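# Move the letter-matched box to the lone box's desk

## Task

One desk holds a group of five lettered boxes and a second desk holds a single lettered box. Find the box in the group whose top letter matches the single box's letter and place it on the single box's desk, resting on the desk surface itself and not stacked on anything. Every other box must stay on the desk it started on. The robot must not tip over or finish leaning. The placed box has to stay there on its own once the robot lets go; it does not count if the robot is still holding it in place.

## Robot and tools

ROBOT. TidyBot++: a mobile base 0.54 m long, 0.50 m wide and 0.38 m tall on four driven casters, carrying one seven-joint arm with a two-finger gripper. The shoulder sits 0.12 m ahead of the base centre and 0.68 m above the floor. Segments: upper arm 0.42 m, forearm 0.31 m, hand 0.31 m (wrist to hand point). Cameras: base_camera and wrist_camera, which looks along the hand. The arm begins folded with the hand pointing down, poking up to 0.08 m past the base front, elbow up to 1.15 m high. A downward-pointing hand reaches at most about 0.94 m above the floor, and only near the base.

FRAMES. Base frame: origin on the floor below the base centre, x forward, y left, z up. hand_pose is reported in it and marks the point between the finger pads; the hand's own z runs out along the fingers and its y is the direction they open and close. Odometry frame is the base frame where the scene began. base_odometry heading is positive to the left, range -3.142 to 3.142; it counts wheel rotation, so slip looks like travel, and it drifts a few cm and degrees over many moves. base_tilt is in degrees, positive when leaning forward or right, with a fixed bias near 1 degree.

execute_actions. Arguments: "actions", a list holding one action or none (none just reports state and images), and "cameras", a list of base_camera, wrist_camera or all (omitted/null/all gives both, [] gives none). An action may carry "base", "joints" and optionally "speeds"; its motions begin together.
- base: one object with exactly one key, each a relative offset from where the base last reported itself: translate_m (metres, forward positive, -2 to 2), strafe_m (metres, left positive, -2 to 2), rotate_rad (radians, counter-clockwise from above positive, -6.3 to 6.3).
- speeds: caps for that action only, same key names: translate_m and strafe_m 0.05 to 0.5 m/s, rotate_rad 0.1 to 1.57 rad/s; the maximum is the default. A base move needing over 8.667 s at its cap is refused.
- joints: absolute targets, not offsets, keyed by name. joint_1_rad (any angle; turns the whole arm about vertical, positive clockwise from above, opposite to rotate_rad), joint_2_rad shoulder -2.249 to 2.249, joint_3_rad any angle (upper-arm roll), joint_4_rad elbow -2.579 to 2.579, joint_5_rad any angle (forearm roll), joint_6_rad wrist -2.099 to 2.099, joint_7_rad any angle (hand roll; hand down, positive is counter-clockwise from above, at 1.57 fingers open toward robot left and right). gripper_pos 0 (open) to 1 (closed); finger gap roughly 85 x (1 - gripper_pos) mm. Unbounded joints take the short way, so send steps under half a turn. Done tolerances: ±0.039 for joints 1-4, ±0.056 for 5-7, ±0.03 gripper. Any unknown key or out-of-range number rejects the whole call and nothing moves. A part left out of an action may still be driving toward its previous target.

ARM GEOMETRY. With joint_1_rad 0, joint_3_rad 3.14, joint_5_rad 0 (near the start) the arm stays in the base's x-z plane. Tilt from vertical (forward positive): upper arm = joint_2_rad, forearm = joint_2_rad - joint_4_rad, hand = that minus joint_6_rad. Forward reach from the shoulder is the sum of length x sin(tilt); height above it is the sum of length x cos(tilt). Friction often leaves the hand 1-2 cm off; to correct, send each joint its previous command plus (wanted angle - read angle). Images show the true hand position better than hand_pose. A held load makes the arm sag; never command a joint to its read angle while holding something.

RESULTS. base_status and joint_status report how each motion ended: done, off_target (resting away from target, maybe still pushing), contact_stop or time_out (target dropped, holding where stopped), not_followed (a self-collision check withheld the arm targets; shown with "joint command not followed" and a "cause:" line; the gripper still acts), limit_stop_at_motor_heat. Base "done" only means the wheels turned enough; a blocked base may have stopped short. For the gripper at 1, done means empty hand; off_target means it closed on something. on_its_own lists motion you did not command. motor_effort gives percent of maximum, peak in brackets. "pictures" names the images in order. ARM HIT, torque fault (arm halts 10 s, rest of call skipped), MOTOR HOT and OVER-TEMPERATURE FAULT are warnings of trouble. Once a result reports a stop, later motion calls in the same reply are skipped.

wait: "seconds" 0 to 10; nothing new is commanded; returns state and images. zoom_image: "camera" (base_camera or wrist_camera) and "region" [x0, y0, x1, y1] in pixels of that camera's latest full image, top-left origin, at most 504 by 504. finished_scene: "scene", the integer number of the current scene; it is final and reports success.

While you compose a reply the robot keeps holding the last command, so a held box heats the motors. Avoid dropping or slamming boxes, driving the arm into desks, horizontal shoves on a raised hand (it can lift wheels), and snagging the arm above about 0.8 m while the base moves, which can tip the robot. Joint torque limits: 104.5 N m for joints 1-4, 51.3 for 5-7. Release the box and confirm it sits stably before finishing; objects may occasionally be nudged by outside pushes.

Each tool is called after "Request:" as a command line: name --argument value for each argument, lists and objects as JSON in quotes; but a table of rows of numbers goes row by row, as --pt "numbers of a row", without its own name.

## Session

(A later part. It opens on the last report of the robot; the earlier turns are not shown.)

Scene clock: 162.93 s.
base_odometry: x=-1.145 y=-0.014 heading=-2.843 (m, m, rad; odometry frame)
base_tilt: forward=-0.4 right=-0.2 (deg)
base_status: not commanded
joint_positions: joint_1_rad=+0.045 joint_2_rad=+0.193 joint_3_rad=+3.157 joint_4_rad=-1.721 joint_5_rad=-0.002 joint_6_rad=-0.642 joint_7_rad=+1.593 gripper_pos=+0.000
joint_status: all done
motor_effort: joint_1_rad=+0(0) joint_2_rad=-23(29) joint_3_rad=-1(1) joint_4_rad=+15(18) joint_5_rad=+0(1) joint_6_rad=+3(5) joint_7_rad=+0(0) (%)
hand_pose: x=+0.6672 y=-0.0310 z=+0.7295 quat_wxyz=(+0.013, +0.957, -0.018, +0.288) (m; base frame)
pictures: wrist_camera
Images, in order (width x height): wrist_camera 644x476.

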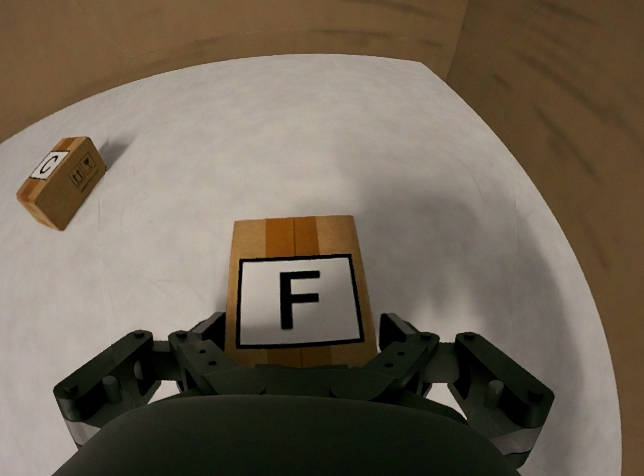

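Request:
execute_actions --actions '[{"joints":{"joint_2_rad":0.185,"joint_4_rad":-1.73,"gripper_pos":1.0}}]' --cameras '["wrist_camera"]'

Request:
execute_actions --actions '[{"joints":{"joint_2_rad":0.0,"gripper_pos":1.0}}]' --cameras '["wrist_camera"]'

Scene clock: 167.20 s.
base_odometry: x=-1.145 y=-0.014 heading=-2.843 (m, m, rad; odometry frame)
base_tilt: forward=-0.4 right=-0.2 (deg)
base_status: not commanded
joint_positions: joint_1_rad=+0.045 joint_2_rad=+0.177 joint_3_rad=+3.157 joint_4_rad=-1.721 joint_5_rad=-0.002 joint_6_rad=-0.638 joint_7_rad=+1.593 gripper_pos=+0.318
joint_status: gripper_pos off_target (ended at +0.318, target +1.000); the others done
motor_effort: joint_1_rad=+0(1) joint_2_rad=-27(27) joint_3_rad=-1(1) joint_4_rad=+19(19) joint_5_rad=+0(1) joint_6_rad=+5(5) joint_7_rad=+0(0) (%)
hand_pose: x=+0.6672 y=-0.0310 z=+0.7390 quat_wxyz=(+0.013, +0.954, -0.018, +0.298) (m; base frame)
pictures: wrist_camera
Images, in order (width x height): wrist_camera 644x476.

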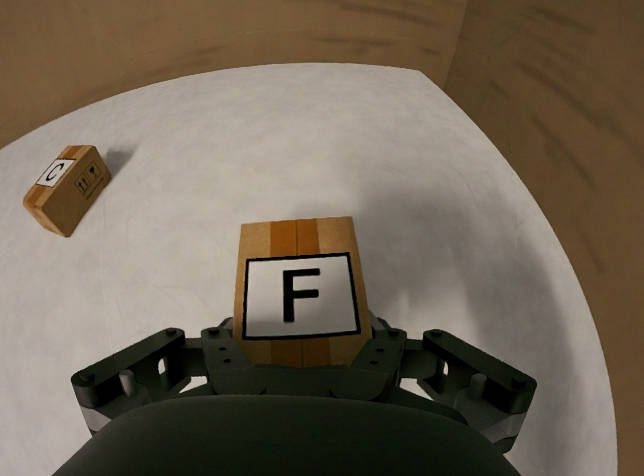

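Scene clock: 168.37 s.
base_odometry: x=-1.145 y=-0.014 heading=-2.843 (m, m, rad; odometry frame)
base_tilt: forward=-0.4 right=-0.2 (deg)
base_status: not commanded
joint_positions: joint_1_rad=+0.045 joint_2_rad=+0.003 joint_3_rad=+3.157 joint_4_rad=-1.722 joint_5_rad=-0.002 joint_6_rad=-0.638 joint_7_rad=+1.593 gripper_pos=+0.318
joint_status: gripper_pos off_target (ended at +0.318, target +1.000); the others done
motor_effort: joint_1_rad=+0(0) joint_2_rad=-22(31) joint_3_rad=-1(1) joint_4_rad=+20(21) joint_5_rad=-1(0) joint_6_rad=+6(6) joint_7_rad=+0(0) (%)
hand_pose: x=+0.6489 y=-0.0302 z=+0.8331 quat_wxyz=(+0.015, +0.925, -0.018, +0.380) (m; base frame)
pictures: wrist_camera
Images, in order (width x height): wrist_camera 644x476.

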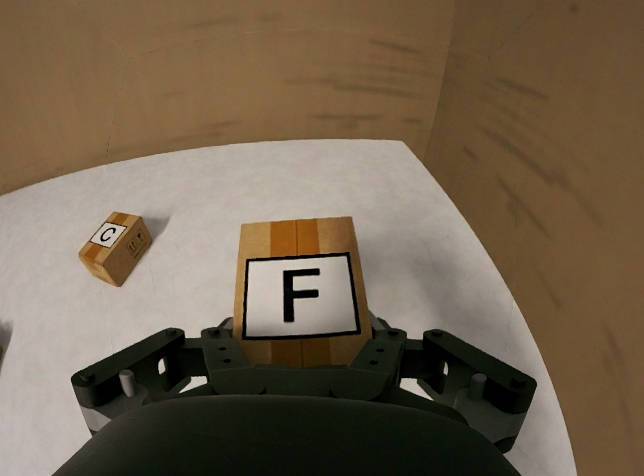

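Request:
execute_actions --actions '[{"base":{"translate_m":-0.35},"joints":{"joint_2_rad":-0.6,"joint_4_rad":-1.5,"joint_6_rad":-1.45}}]' --cameras '[]'

Request:
execute_actions --actions '[{"base":{"strafe_m":0.32},"joints":{"joint_1_rad":-1.57}}]' --cameras '[]'

Request:
execute_actions --actions '[{"base":{"translate_m":-1.8}}]'

Scene clock: 176.13 s.
base_odometry: x=-0.810 y=+0.090 heading=-2.842 (m, m, rad; odometry frame)
base_tilt: forward=-0.4 right=-0.2 (deg)
base_status: done
joint_positions: joint_1_rad=+0.045 joint_2_rad=-0.609 joint_3_rad=+3.157 joint_4_rad=-1.523 joint_5_rad=-0.002 joint_6_rad=-1.436 joint_7_rad=+1.593 gripper_pos=+0.318
joint_status: all done
motor_effort: joint_1_rad=+0(1) joint_2_rad=+3(27) joint_3_rad=-1(1) joint_4_rad=+17(21) joint_5_rad=-1(0) joint_6_rad=+7(7) joint_7_rad=+0(0) (%)
hand_pose: x=+0.3485 y=-0.0142 z=+1.0002 quat_wxyz=(+0.010, +0.923, -0.018, +0.385) (m; base frame)
pictures: none
No camera images: the call's "cameras" was empty. Leave "cameras" out to get every camera's image.

Scene clock: 178.97 s.
base_odometry: x=-0.716 y=-0.216 heading=-2.842 (m, m, rad; odometry frame)
base_tilt: forward=-0.4 right=-0.2 (deg)
base_status: done
joint_positions: joint_1_rad=-1.558 joint_2_rad=-0.605 joint_3_rad=+3.157 joint_4_rad=-1.523 joint_5_rad=-0.002 joint_6_rad=-1.436 joint_7_rad=+1.593 gripper_pos=+0.318
joint_status: all done
motor_effort: joint_1_rad=+0(0) joint_2_rad=+3(5) joint_3_rad=-1(2) joint_4_rad=+17(17) joint_5_rad=+0(1) joint_6_rad=+6(7) joint_7_rad=+0(1) (%)
hand_pose: x=+0.1255 y=+0.2311 z=+0.9993 quat_wxyz=(-0.268, +0.655, +0.651, +0.274) (m; base frame)
pictures: none
No camera images: the call's "cameras" was empty. Leave "cameras" out to get every camera's image.

Scene clock: 183.93 s.
base_odometry: x=+1.004 y=+0.315 heading=-2.842 (m, m, rad; odometry frame)
base_tilt: forward=-0.4 right=-0.2 (deg)
base_status: done
joint_positions: joint_1_rad=-1.558 joint_2_rad=-0.605 joint_3_rad=+3.157 joint_4_rad=-1.523 joint_5_rad=-0.002 joint_6_rad=-1.436 joint_7_rad=+1.593 gripper_pos=+0.318
joint_status: not commanded
motor_effort: joint_1_rad=+1(0) joint_2_rad=+3(4) joint_3_rad=-1(1) joint_4_rad=+17(17) joint_5_rad=+0(2) joint_6_rad=+6(6) joint_7_rad=+0(0) (%)
hand_pose: x=+0.1255 y=+0.2311 z=+0.9993 quat_wxyz=(-0.268, +0.655, +0.651, +0.274) (m; base frame)
pictures: base_camera, wrist_camera
Images, in order (width x height): base_camera 644x364, wrist_camera 644x476.

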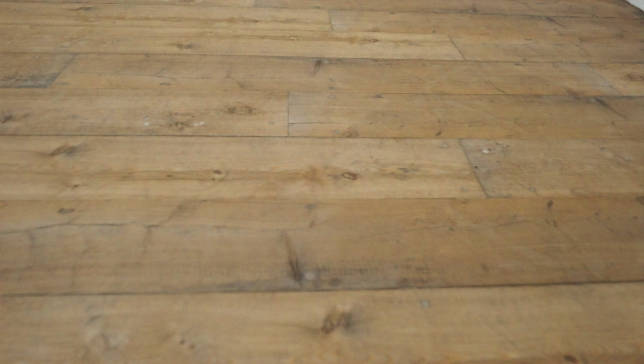

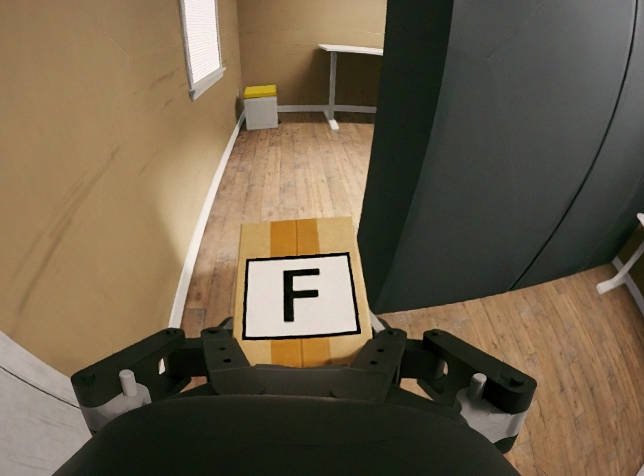

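Request:
execute_actions --actions '[{"base":{"rotate_rad":0.028}}]' --cameras '["base_camera"]'

Request:
execute_actions --actions '[{"base":{"strafe_m":1.2}}]'

Scene clock: 190.97 s.
base_odometry: x=+1.004 y=+0.315 heading=-2.814 (m, m, rad; odometry frame)
base_tilt: forward=-0.4 right=-0.2 (deg)
base_status: done
joint_positions: joint_1_rad=-1.559 joint_2_rad=-0.605 joint_3_rad=+3.157 joint_4_rad=-1.523 joint_5_rad=-0.002 joint_6_rad=-1.436 joint_7_rad=+1.593 gripper_pos=+0.318
joint_status: not commanded
motor_effort: joint_1_rad=+0(1) joint_2_rad=+3(6) joint_3_rad=+0(0) joint_4_rad=+17(18) joint_5_rad=-1(1) joint_6_rad=+6(7) joint_7_rad=+0(1) (%)
hand_pose: x=+0.1252 y=+0.2312 z=+0.9992 quat_wxyz=(-0.268, +0.654, +0.652, +0.274) (m; base frame)
pictures: base_camera
Images, in order (width x height): base_camera 644x364.

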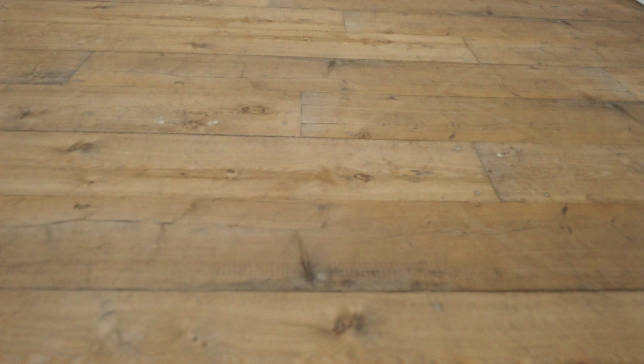

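Scene clock: 194.73 s.
base_odometry: x=+1.391 y=-0.821 heading=-2.814 (m, m, rad; odometry frame)
base_tilt: forward=-0.4 right=-0.2 (deg)
base_status: done
joint_positions: joint_1_rad=-1.559 joint_2_rad=-0.597 joint_3_rad=+3.157 joint_4_rad=-1.523 joint_5_rad=-0.002 joint_6_rad=-1.437 joint_7_rad=+1.593 gripper_pos=+0.318
joint_status: not commanded
motor_effort: joint_1_rad=+0(0) joint_2_rad=+2(8) joint_3_rad=-1(0) joint_4_rad=+17(18) joint_5_rad=-1(0) joint_6_rad=+6(6) joint_7_rad=+0(0) (%)
hand_pose: x=+0.1253 y=+0.2334 z=+0.9976 quat_wxyz=(-0.266, +0.655, +0.653, +0.272) (m; base frame)
pictures: base_camera, wrist_camera
Images, in order (width x height): base_camera 644x364, wrist_camera 644x476.

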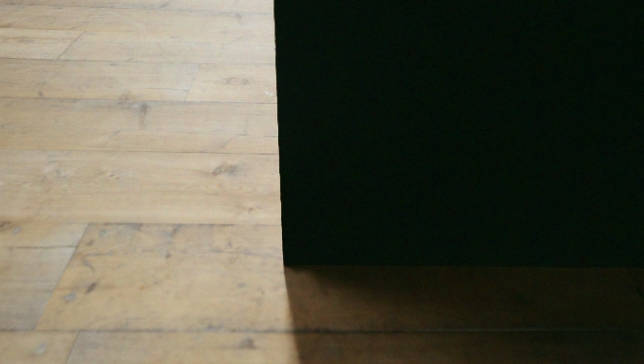

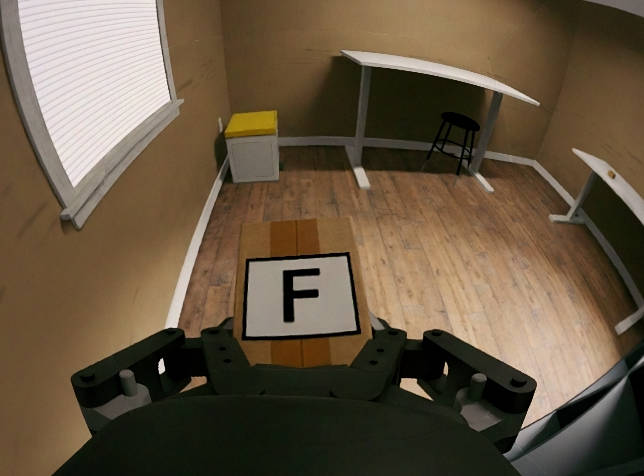

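Request:
execute_actions --actions '[{"base":{"strafe_m":1.1}}]' --cameras '[]'

Request:
execute_actions --actions '[{"base":{"translate_m":1.8},"joints":{"joint_1_rad":0.0}}]'

Scene clock: 200.70 s.
base_odometry: x=+1.746 y=-1.863 heading=-2.814 (m, m, rad; odometry frame)
base_tilt: forward=-0.4 right=-0.2 (deg)
base_status: done
joint_positions: joint_1_rad=-1.559 joint_2_rad=-0.596 joint_3_rad=+3.157 joint_4_rad=-1.522 joint_5_rad=-0.002 joint_6_rad=-1.437 joint_7_rad=+1.593 gripper_pos=+0.318
joint_status: not commanded
motor_effort: joint_1_rad=+1(0) joint_2_rad=+2(6) joint_3_rad=-1(0) joint_4_rad=+17(18) joint_5_rad=-1(1) joint_6_rad=+6(7) joint_7_rad=-1(0) (%)
hand_pose: x=+0.1253 y=+0.2337 z=+0.9973 quat_wxyz=(-0.265, +0.656, +0.653, +0.271) (m; base frame)
pictures: none
No camera images: the call's "cameras" was empty. Leave "cameras" out to get every camera's image.

Scene clock: 205.67 s.
base_odometry: x=+0.042 y=-2.443 heading=-2.814 (m, m, rad; odometry frame)
base_tilt: forward=-0.4 right=-0.2 (deg)
base_status: done
joint_positions: joint_1_rad=-0.012 joint_2_rad=-0.594 joint_3_rad=+3.157 joint_4_rad=-1.522 joint_5_rad=-0.002 joint_6_rad=-1.437 joint_7_rad=+1.593 gripper_pos=+0.318
joint_status: all done
motor_effort: joint_1_rad=+0(0) joint_2_rad=+3(5) joint_3_rad=+0(2) joint_4_rad=+17(18) joint_5_rad=-1(0) joint_6_rad=+6(6) joint_7_rad=-1(0) (%)
hand_pose: x=+0.3535 y=-0.0008 z=+0.9968 quat_wxyz=(+0.000, +0.926, +0.009, +0.378) (m; base frame)
pictures: base_camera, wrist_camera
Images, in order (width x height): base_camera 644x364, wrist_camera 644x476.

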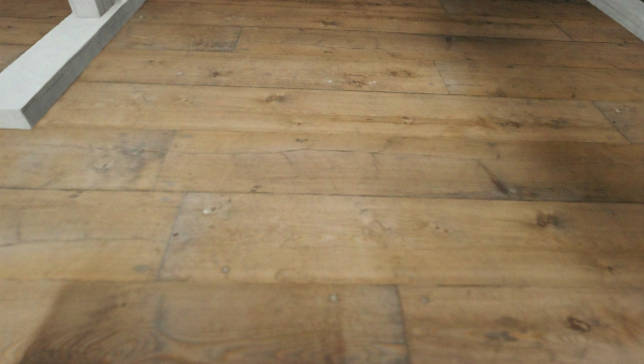

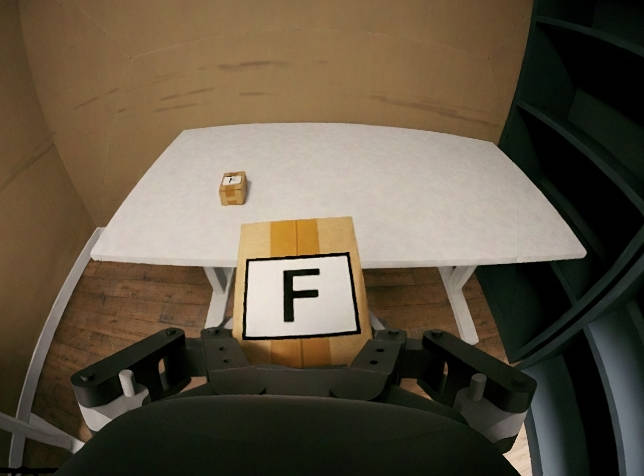

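Request:
execute_actions --actions '[{"base":{"translate_m":0.15},"joints":{"joint_1_rad":0.3,"joint_2_rad":-0.1,"joint_4_rad":-1.1,"joint_6_rad":-1.4}}]' --cameras '["wrist_camera"]'

Request:
execute_actions --actions '[{"joints":{"joint_2_rad":0.2,"joint_4_rad":-1.23,"joint_6_rad":-1.08}}]' --cameras '["wrist_camera"]'

Scene clock: 211.87 s.
base_odometry: x=-0.100 y=-2.491 heading=-2.813 (m, m, rad; odometry frame)
base_tilt: forward=-0.4 right=-0.2 (deg)
base_status: done
joint_positions: joint_1_rad=+0.288 joint_2_rad=-0.095 joint_3_rad=+3.157 joint_4_rad=-1.129 joint_5_rad=-0.002 joint_6_rad=-1.428 joint_7_rad=+1.593 gripper_pos=+0.318
joint_status: all done
motor_effort: joint_1_rad=+0(1) joint_2_rad=-16(20) joint_3_rad=-1(1) joint_4_rad=+18(18) joint_5_rad=+0(1) joint_6_rad=+5(7) joint_7_rad=+0(0) (%)
hand_pose: x=+0.5262 y=-0.1258 z=+1.0191 quat_wxyz=(+0.052, +0.934, -0.132, +0.329) (m; base frame)
pictures: wrist_camera
Images, in order (width x height): wrist_camera 644x476.

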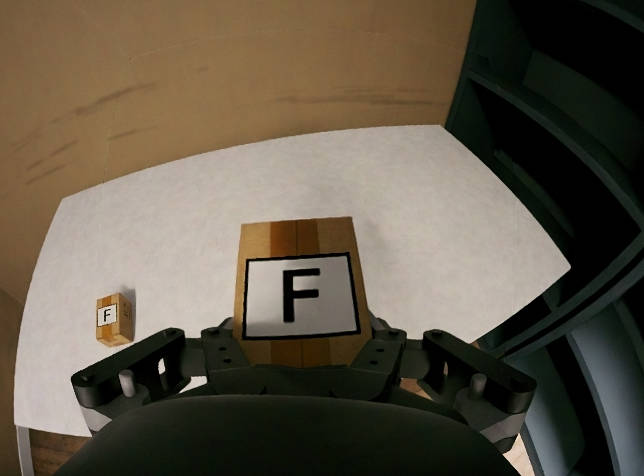

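Scene clock: 213.57 s.
base_odometry: x=-0.100 y=-2.491 heading=-2.813 (m, m, rad; odometry frame)
base_tilt: forward=-0.4 right=-0.2 (deg)
base_status: not commanded
joint_positions: joint_1_rad=+0.288 joint_2_rad=+0.212 joint_3_rad=+3.157 joint_4_rad=-1.224 joint_5_rad=-0.002 joint_6_rad=-1.108 joint_7_rad=+1.593 gripper_pos=+0.318
joint_status: all done
motor_effort: joint_1_rad=+0(0) joint_2_rad=-29(35) joint_3_rad=-1(1) joint_4_rad=+20(22) joint_5_rad=-2(0) joint_6_rad=+5(6) joint_7_rad=+0(0) (%)
hand_pose: x=+0.6690 y=-0.1691 z=+0.8776 quat_wxyz=(+0.048, +0.946, -0.133, +0.290) (m; base frame)
pictures: wrist_camera
Images, in order (width x height): wrist_camera 644x476.

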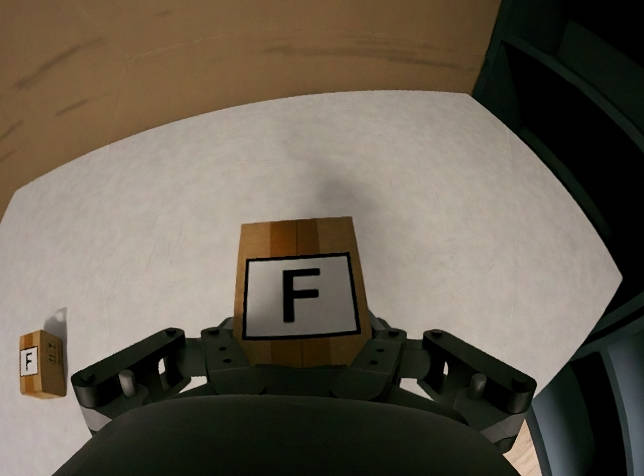

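Request:
execute_actions --actions '[{"joints":{"joint_2_rad":0.32,"joint_6_rad":-0.95}}]' --cameras '["wrist_camera"]'

Scene clock: 216.43 s.
base_odometry: x=-0.100 y=-2.491 heading=-2.813 (m, m, rad; odometry frame)
base_tilt: forward=-0.4 right=-0.2 (deg)
base_status: not commanded
joint_positions: joint_1_rad=+0.288 joint_2_rad=+0.331 joint_3_rad=+3.157 joint_4_rad=-1.224 joint_5_rad=-0.002 joint_6_rad=-0.976 joint_7_rad=+1.593 gripper_pos=+0.318
joint_status: all done
motor_effort: joint_1_rad=+0(0) joint_2_rad=-34(38) joint_3_rad=-1(1) joint_4_rad=+20(21) joint_5_rad=-1(0) joint_6_rad=+5(5) joint_7_rad=+0(0) (%)
hand_pose: x=+0.7208 y=-0.1850 z=+0.8296 quat_wxyz=(+0.050, +0.945, -0.132, +0.296) (m; base frame)
pictures: wrist_camera
Images, in order (width x height): wrist_camera 644x476.

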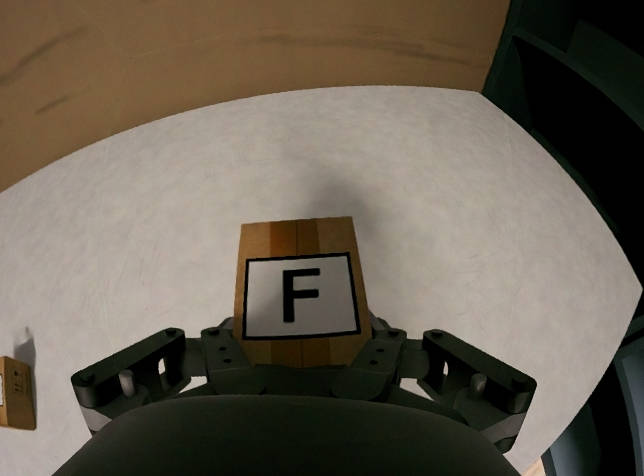

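Request:
execute_actions --actions '[{"joints":{"joint_2_rad":0.39,"joint_6_rad":-0.88}}]' --cameras '["wrist_camera"]'

Scene clock: 219.00 s.
base_odometry: x=-0.100 y=-2.491 heading=-2.813 (m, m, rad; odometry frame)
base_tilt: forward=-0.4 right=-0.2 (deg)
base_status: not commanded
joint_positions: joint_1_rad=+0.288 joint_2_rad=+0.394 joint_3_rad=+3.157 joint_4_rad=-1.224 joint_5_rad=-0.002 joint_6_rad=-0.906 joint_7_rad=+1.593 gripper_pos=+0.318
joint_status: all done
motor_effort: joint_1_rad=+0(0) joint_2_rad=-37(39) joint_3_rad=-1(1) joint_4_rad=+20(21) joint_5_rad=+1(1) joint_6_rad=+5(5) joint_7_rad=+0(0) (%)
hand_pose: x=+0.7461 y=-0.1927 z=+0.8014 quat_wxyz=(+0.051, +0.944, -0.132, +0.299) (m; base frame)
pictures: wrist_camera
Images, in order (width x height): wrist_camera 644x476.

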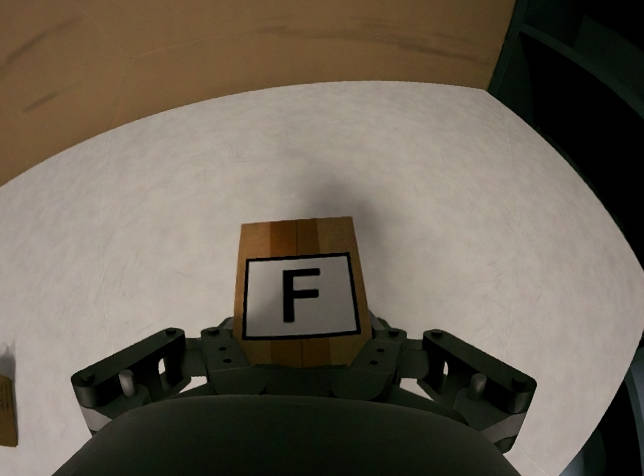

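Request:
execute_actions --actions '[{"joints":{"joint_2_rad":0.45,"joint_6_rad":-0.82}}]' --cameras '["wrist_camera"]'

Scene clock: 221.73 s.
base_odometry: x=-0.100 y=-2.491 heading=-2.813 (m, m, rad; odometry frame)
base_tilt: forward=-0.4 right=-0.2 (deg)
base_status: not commanded
joint_positions: joint_1_rad=+0.288 joint_2_rad=+0.453 joint_3_rad=+3.157 joint_4_rad=-1.224 joint_5_rad=-0.002 joint_6_rad=-0.846 joint_7_rad=+1.593 gripper_pos=+0.318
joint_status: all done
motor_effort: joint_1_rad=+0(0) joint_2_rad=-39(41) joint_3_rad=-1(1) joint_4_rad=+20(21) joint_5_rad=-1(1) joint_6_rad=+5(4) joint_7_rad=+0(1) (%)
hand_pose: x=+0.7665 y=-0.1989 z=+0.7727 quat_wxyz=(+0.051, +0.943, -0.132, +0.300) (m; base frame)
pictures: wrist_camera
Images, in order (width x height): wrist_camera 644x476.

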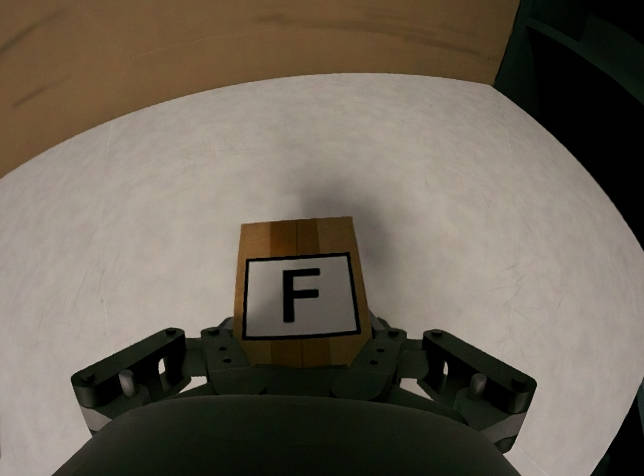

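Request:
execute_actions --actions '[{"joints":{"joint_2_rad":0.50,"joint_6_rad":-0.77}}]' --cameras '["wrist_camera"]'

Scene clock: 224.80 s.
base_odometry: x=-0.100 y=-2.491 heading=-2.813 (m, m, rad; odometry frame)
base_tilt: forward=-0.4 right=-0.2 (deg)
base_status: not commanded
joint_positions: joint_1_rad=+0.288 joint_2_rad=+0.502 joint_3_rad=+3.157 joint_4_rad=-1.224 joint_5_rad=-0.002 joint_6_rad=-0.796 joint_7_rad=+1.593 gripper_pos=+0.318
joint_status: all done
motor_effort: joint_1_rad=+0(0) joint_2_rad=-40(41) joint_3_rad=-1(1) joint_4_rad=+20(21) joint_5_rad=+0(1) joint_6_rad=+5(5) joint_7_rad=-1(0) (%)
hand_pose: x=+0.7823 y=-0.2037 z=+0.7486 quat_wxyz=(+0.052, +0.943, -0.132, +0.300) (m; base frame)
pictures: wrist_camera
Images, in order (width x height): wrist_camera 644x476.

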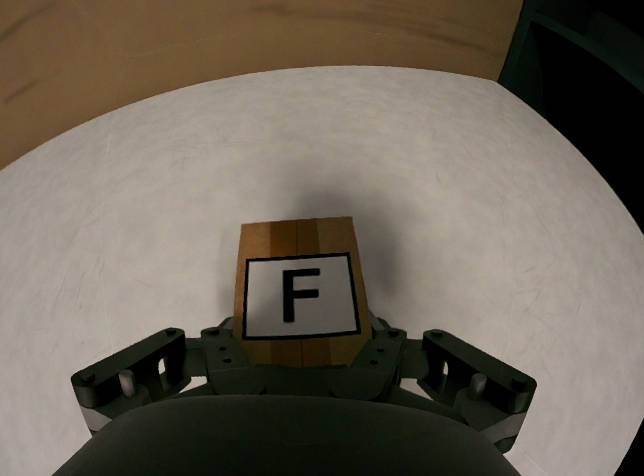

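Request:
execute_actions --actions '[{"joints":{"joint_2_rad":0.535,"joint_6_rad":-0.735}}]' --cameras '["wrist_camera"]'

Scene clock: 227.43 s.
base_odometry: x=-0.100 y=-2.491 heading=-2.813 (m, m, rad; odometry frame)
base_tilt: forward=-0.4 right=-0.2 (deg)
base_status: not commanded
joint_positions: joint_1_rad=+0.288 joint_2_rad=+0.523 joint_3_rad=+3.157 joint_4_rad=-1.224 joint_5_rad=-0.002 joint_6_rad=-0.757 joint_7_rad=+1.593 gripper_pos=+0.318
joint_status: all done
motor_effort: joint_1_rad=+0(1) joint_2_rad=-37(41) joint_3_rad=-1(1) joint_4_rad=+18(20) joint_5_rad=+0(0) joint_6_rad=+4(5) joint_7_rad=+0(0) (%)
hand_pose: x=+0.7931 y=-0.2070 z=+0.7412 quat_wxyz=(+0.053, +0.940, -0.131, +0.309) (m; base frame)
pictures: wrist_camera
Images, in order (width x height): wrist_camera 644x476.

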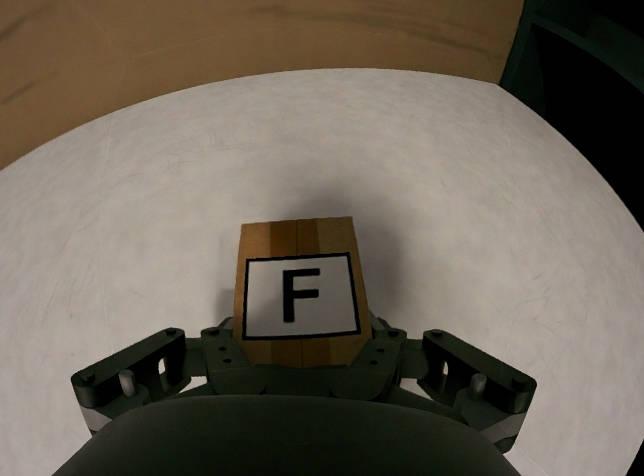

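The box has touched the desk. Releasing it and lifting the hand away.

Request:
execute_actions --actions '[{"joints":{"joint_2_rad":0.52,"gripper_pos":0.0}}]' --cameras '["wrist_camera"]'

Request:
execute_actions --actions '[{"joints":{"joint_2_rad":0.2,"joint_6_rad":-0.95}}]' --cameras '["wrist_camera"]'

Scene clock: 231.17 s.
base_odometry: x=-0.100 y=-2.491 heading=-2.813 (m, m, rad; odometry frame)
base_tilt: forward=-0.4 right=-0.2 (deg)
base_status: not commanded
joint_positions: joint_1_rad=+0.288 joint_2_rad=+0.522 joint_3_rad=+3.157 joint_4_rad=-1.224 joint_5_rad=-0.002 joint_6_rad=-0.757 joint_7_rad=+1.593 gripper_pos=+0.000
joint_status: all done
motor_effort: joint_1_rad=+1(0) joint_2_rad=-40(41) joint_3_rad=-1(1) joint_4_rad=+19(19) joint_5_rad=-1(1) joint_6_rad=+5(5) joint_7_rad=-1(0) (%)
hand_pose: x=+0.7930 y=-0.2070 z=+0.7416 quat_wxyz=(+0.053, +0.940, -0.131, +0.309) (m; base frame)
pictures: wrist_camera
Images, in order (width x height): wrist_camera 644x476.

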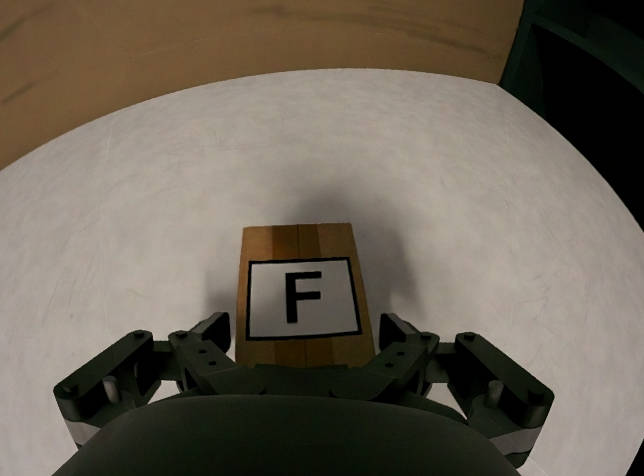

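Scene clock: 232.83 s.
base_odometry: x=-0.100 y=-2.491 heading=-2.813 (m, m, rad; odometry frame)
base_tilt: forward=-0.4 right=-0.2 (deg)
base_status: not commanded
joint_positions: joint_1_rad=+0.288 joint_2_rad=+0.194 joint_3_rad=+3.157 joint_4_rad=-1.224 joint_5_rad=-0.002 joint_6_rad=-0.925 joint_7_rad=+1.593 gripper_pos=+0.000
joint_status: all done
motor_effort: joint_1_rad=+0(0) joint_2_rad=-29(41) joint_3_rad=-1(1) joint_4_rad=+19(20) joint_5_rad=+0(0) joint_6_rad=+5(5) joint_7_rad=+0(1) (%)
hand_pose: x=+0.7067 y=-0.1810 z=+0.9250 quat_wxyz=(+0.063, +0.912, -0.128, +0.383) (m; base frame)
pictures: wrist_camera
Images, in order (width x height): wrist_camera 644x476.

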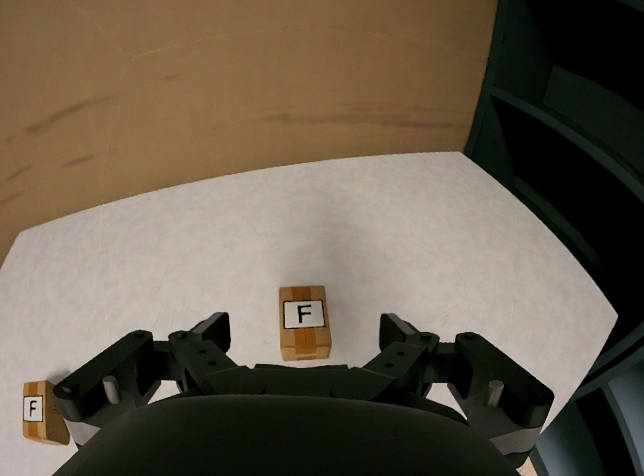

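Request:
finished_scene --scene 2

The scene is finished: the task was done.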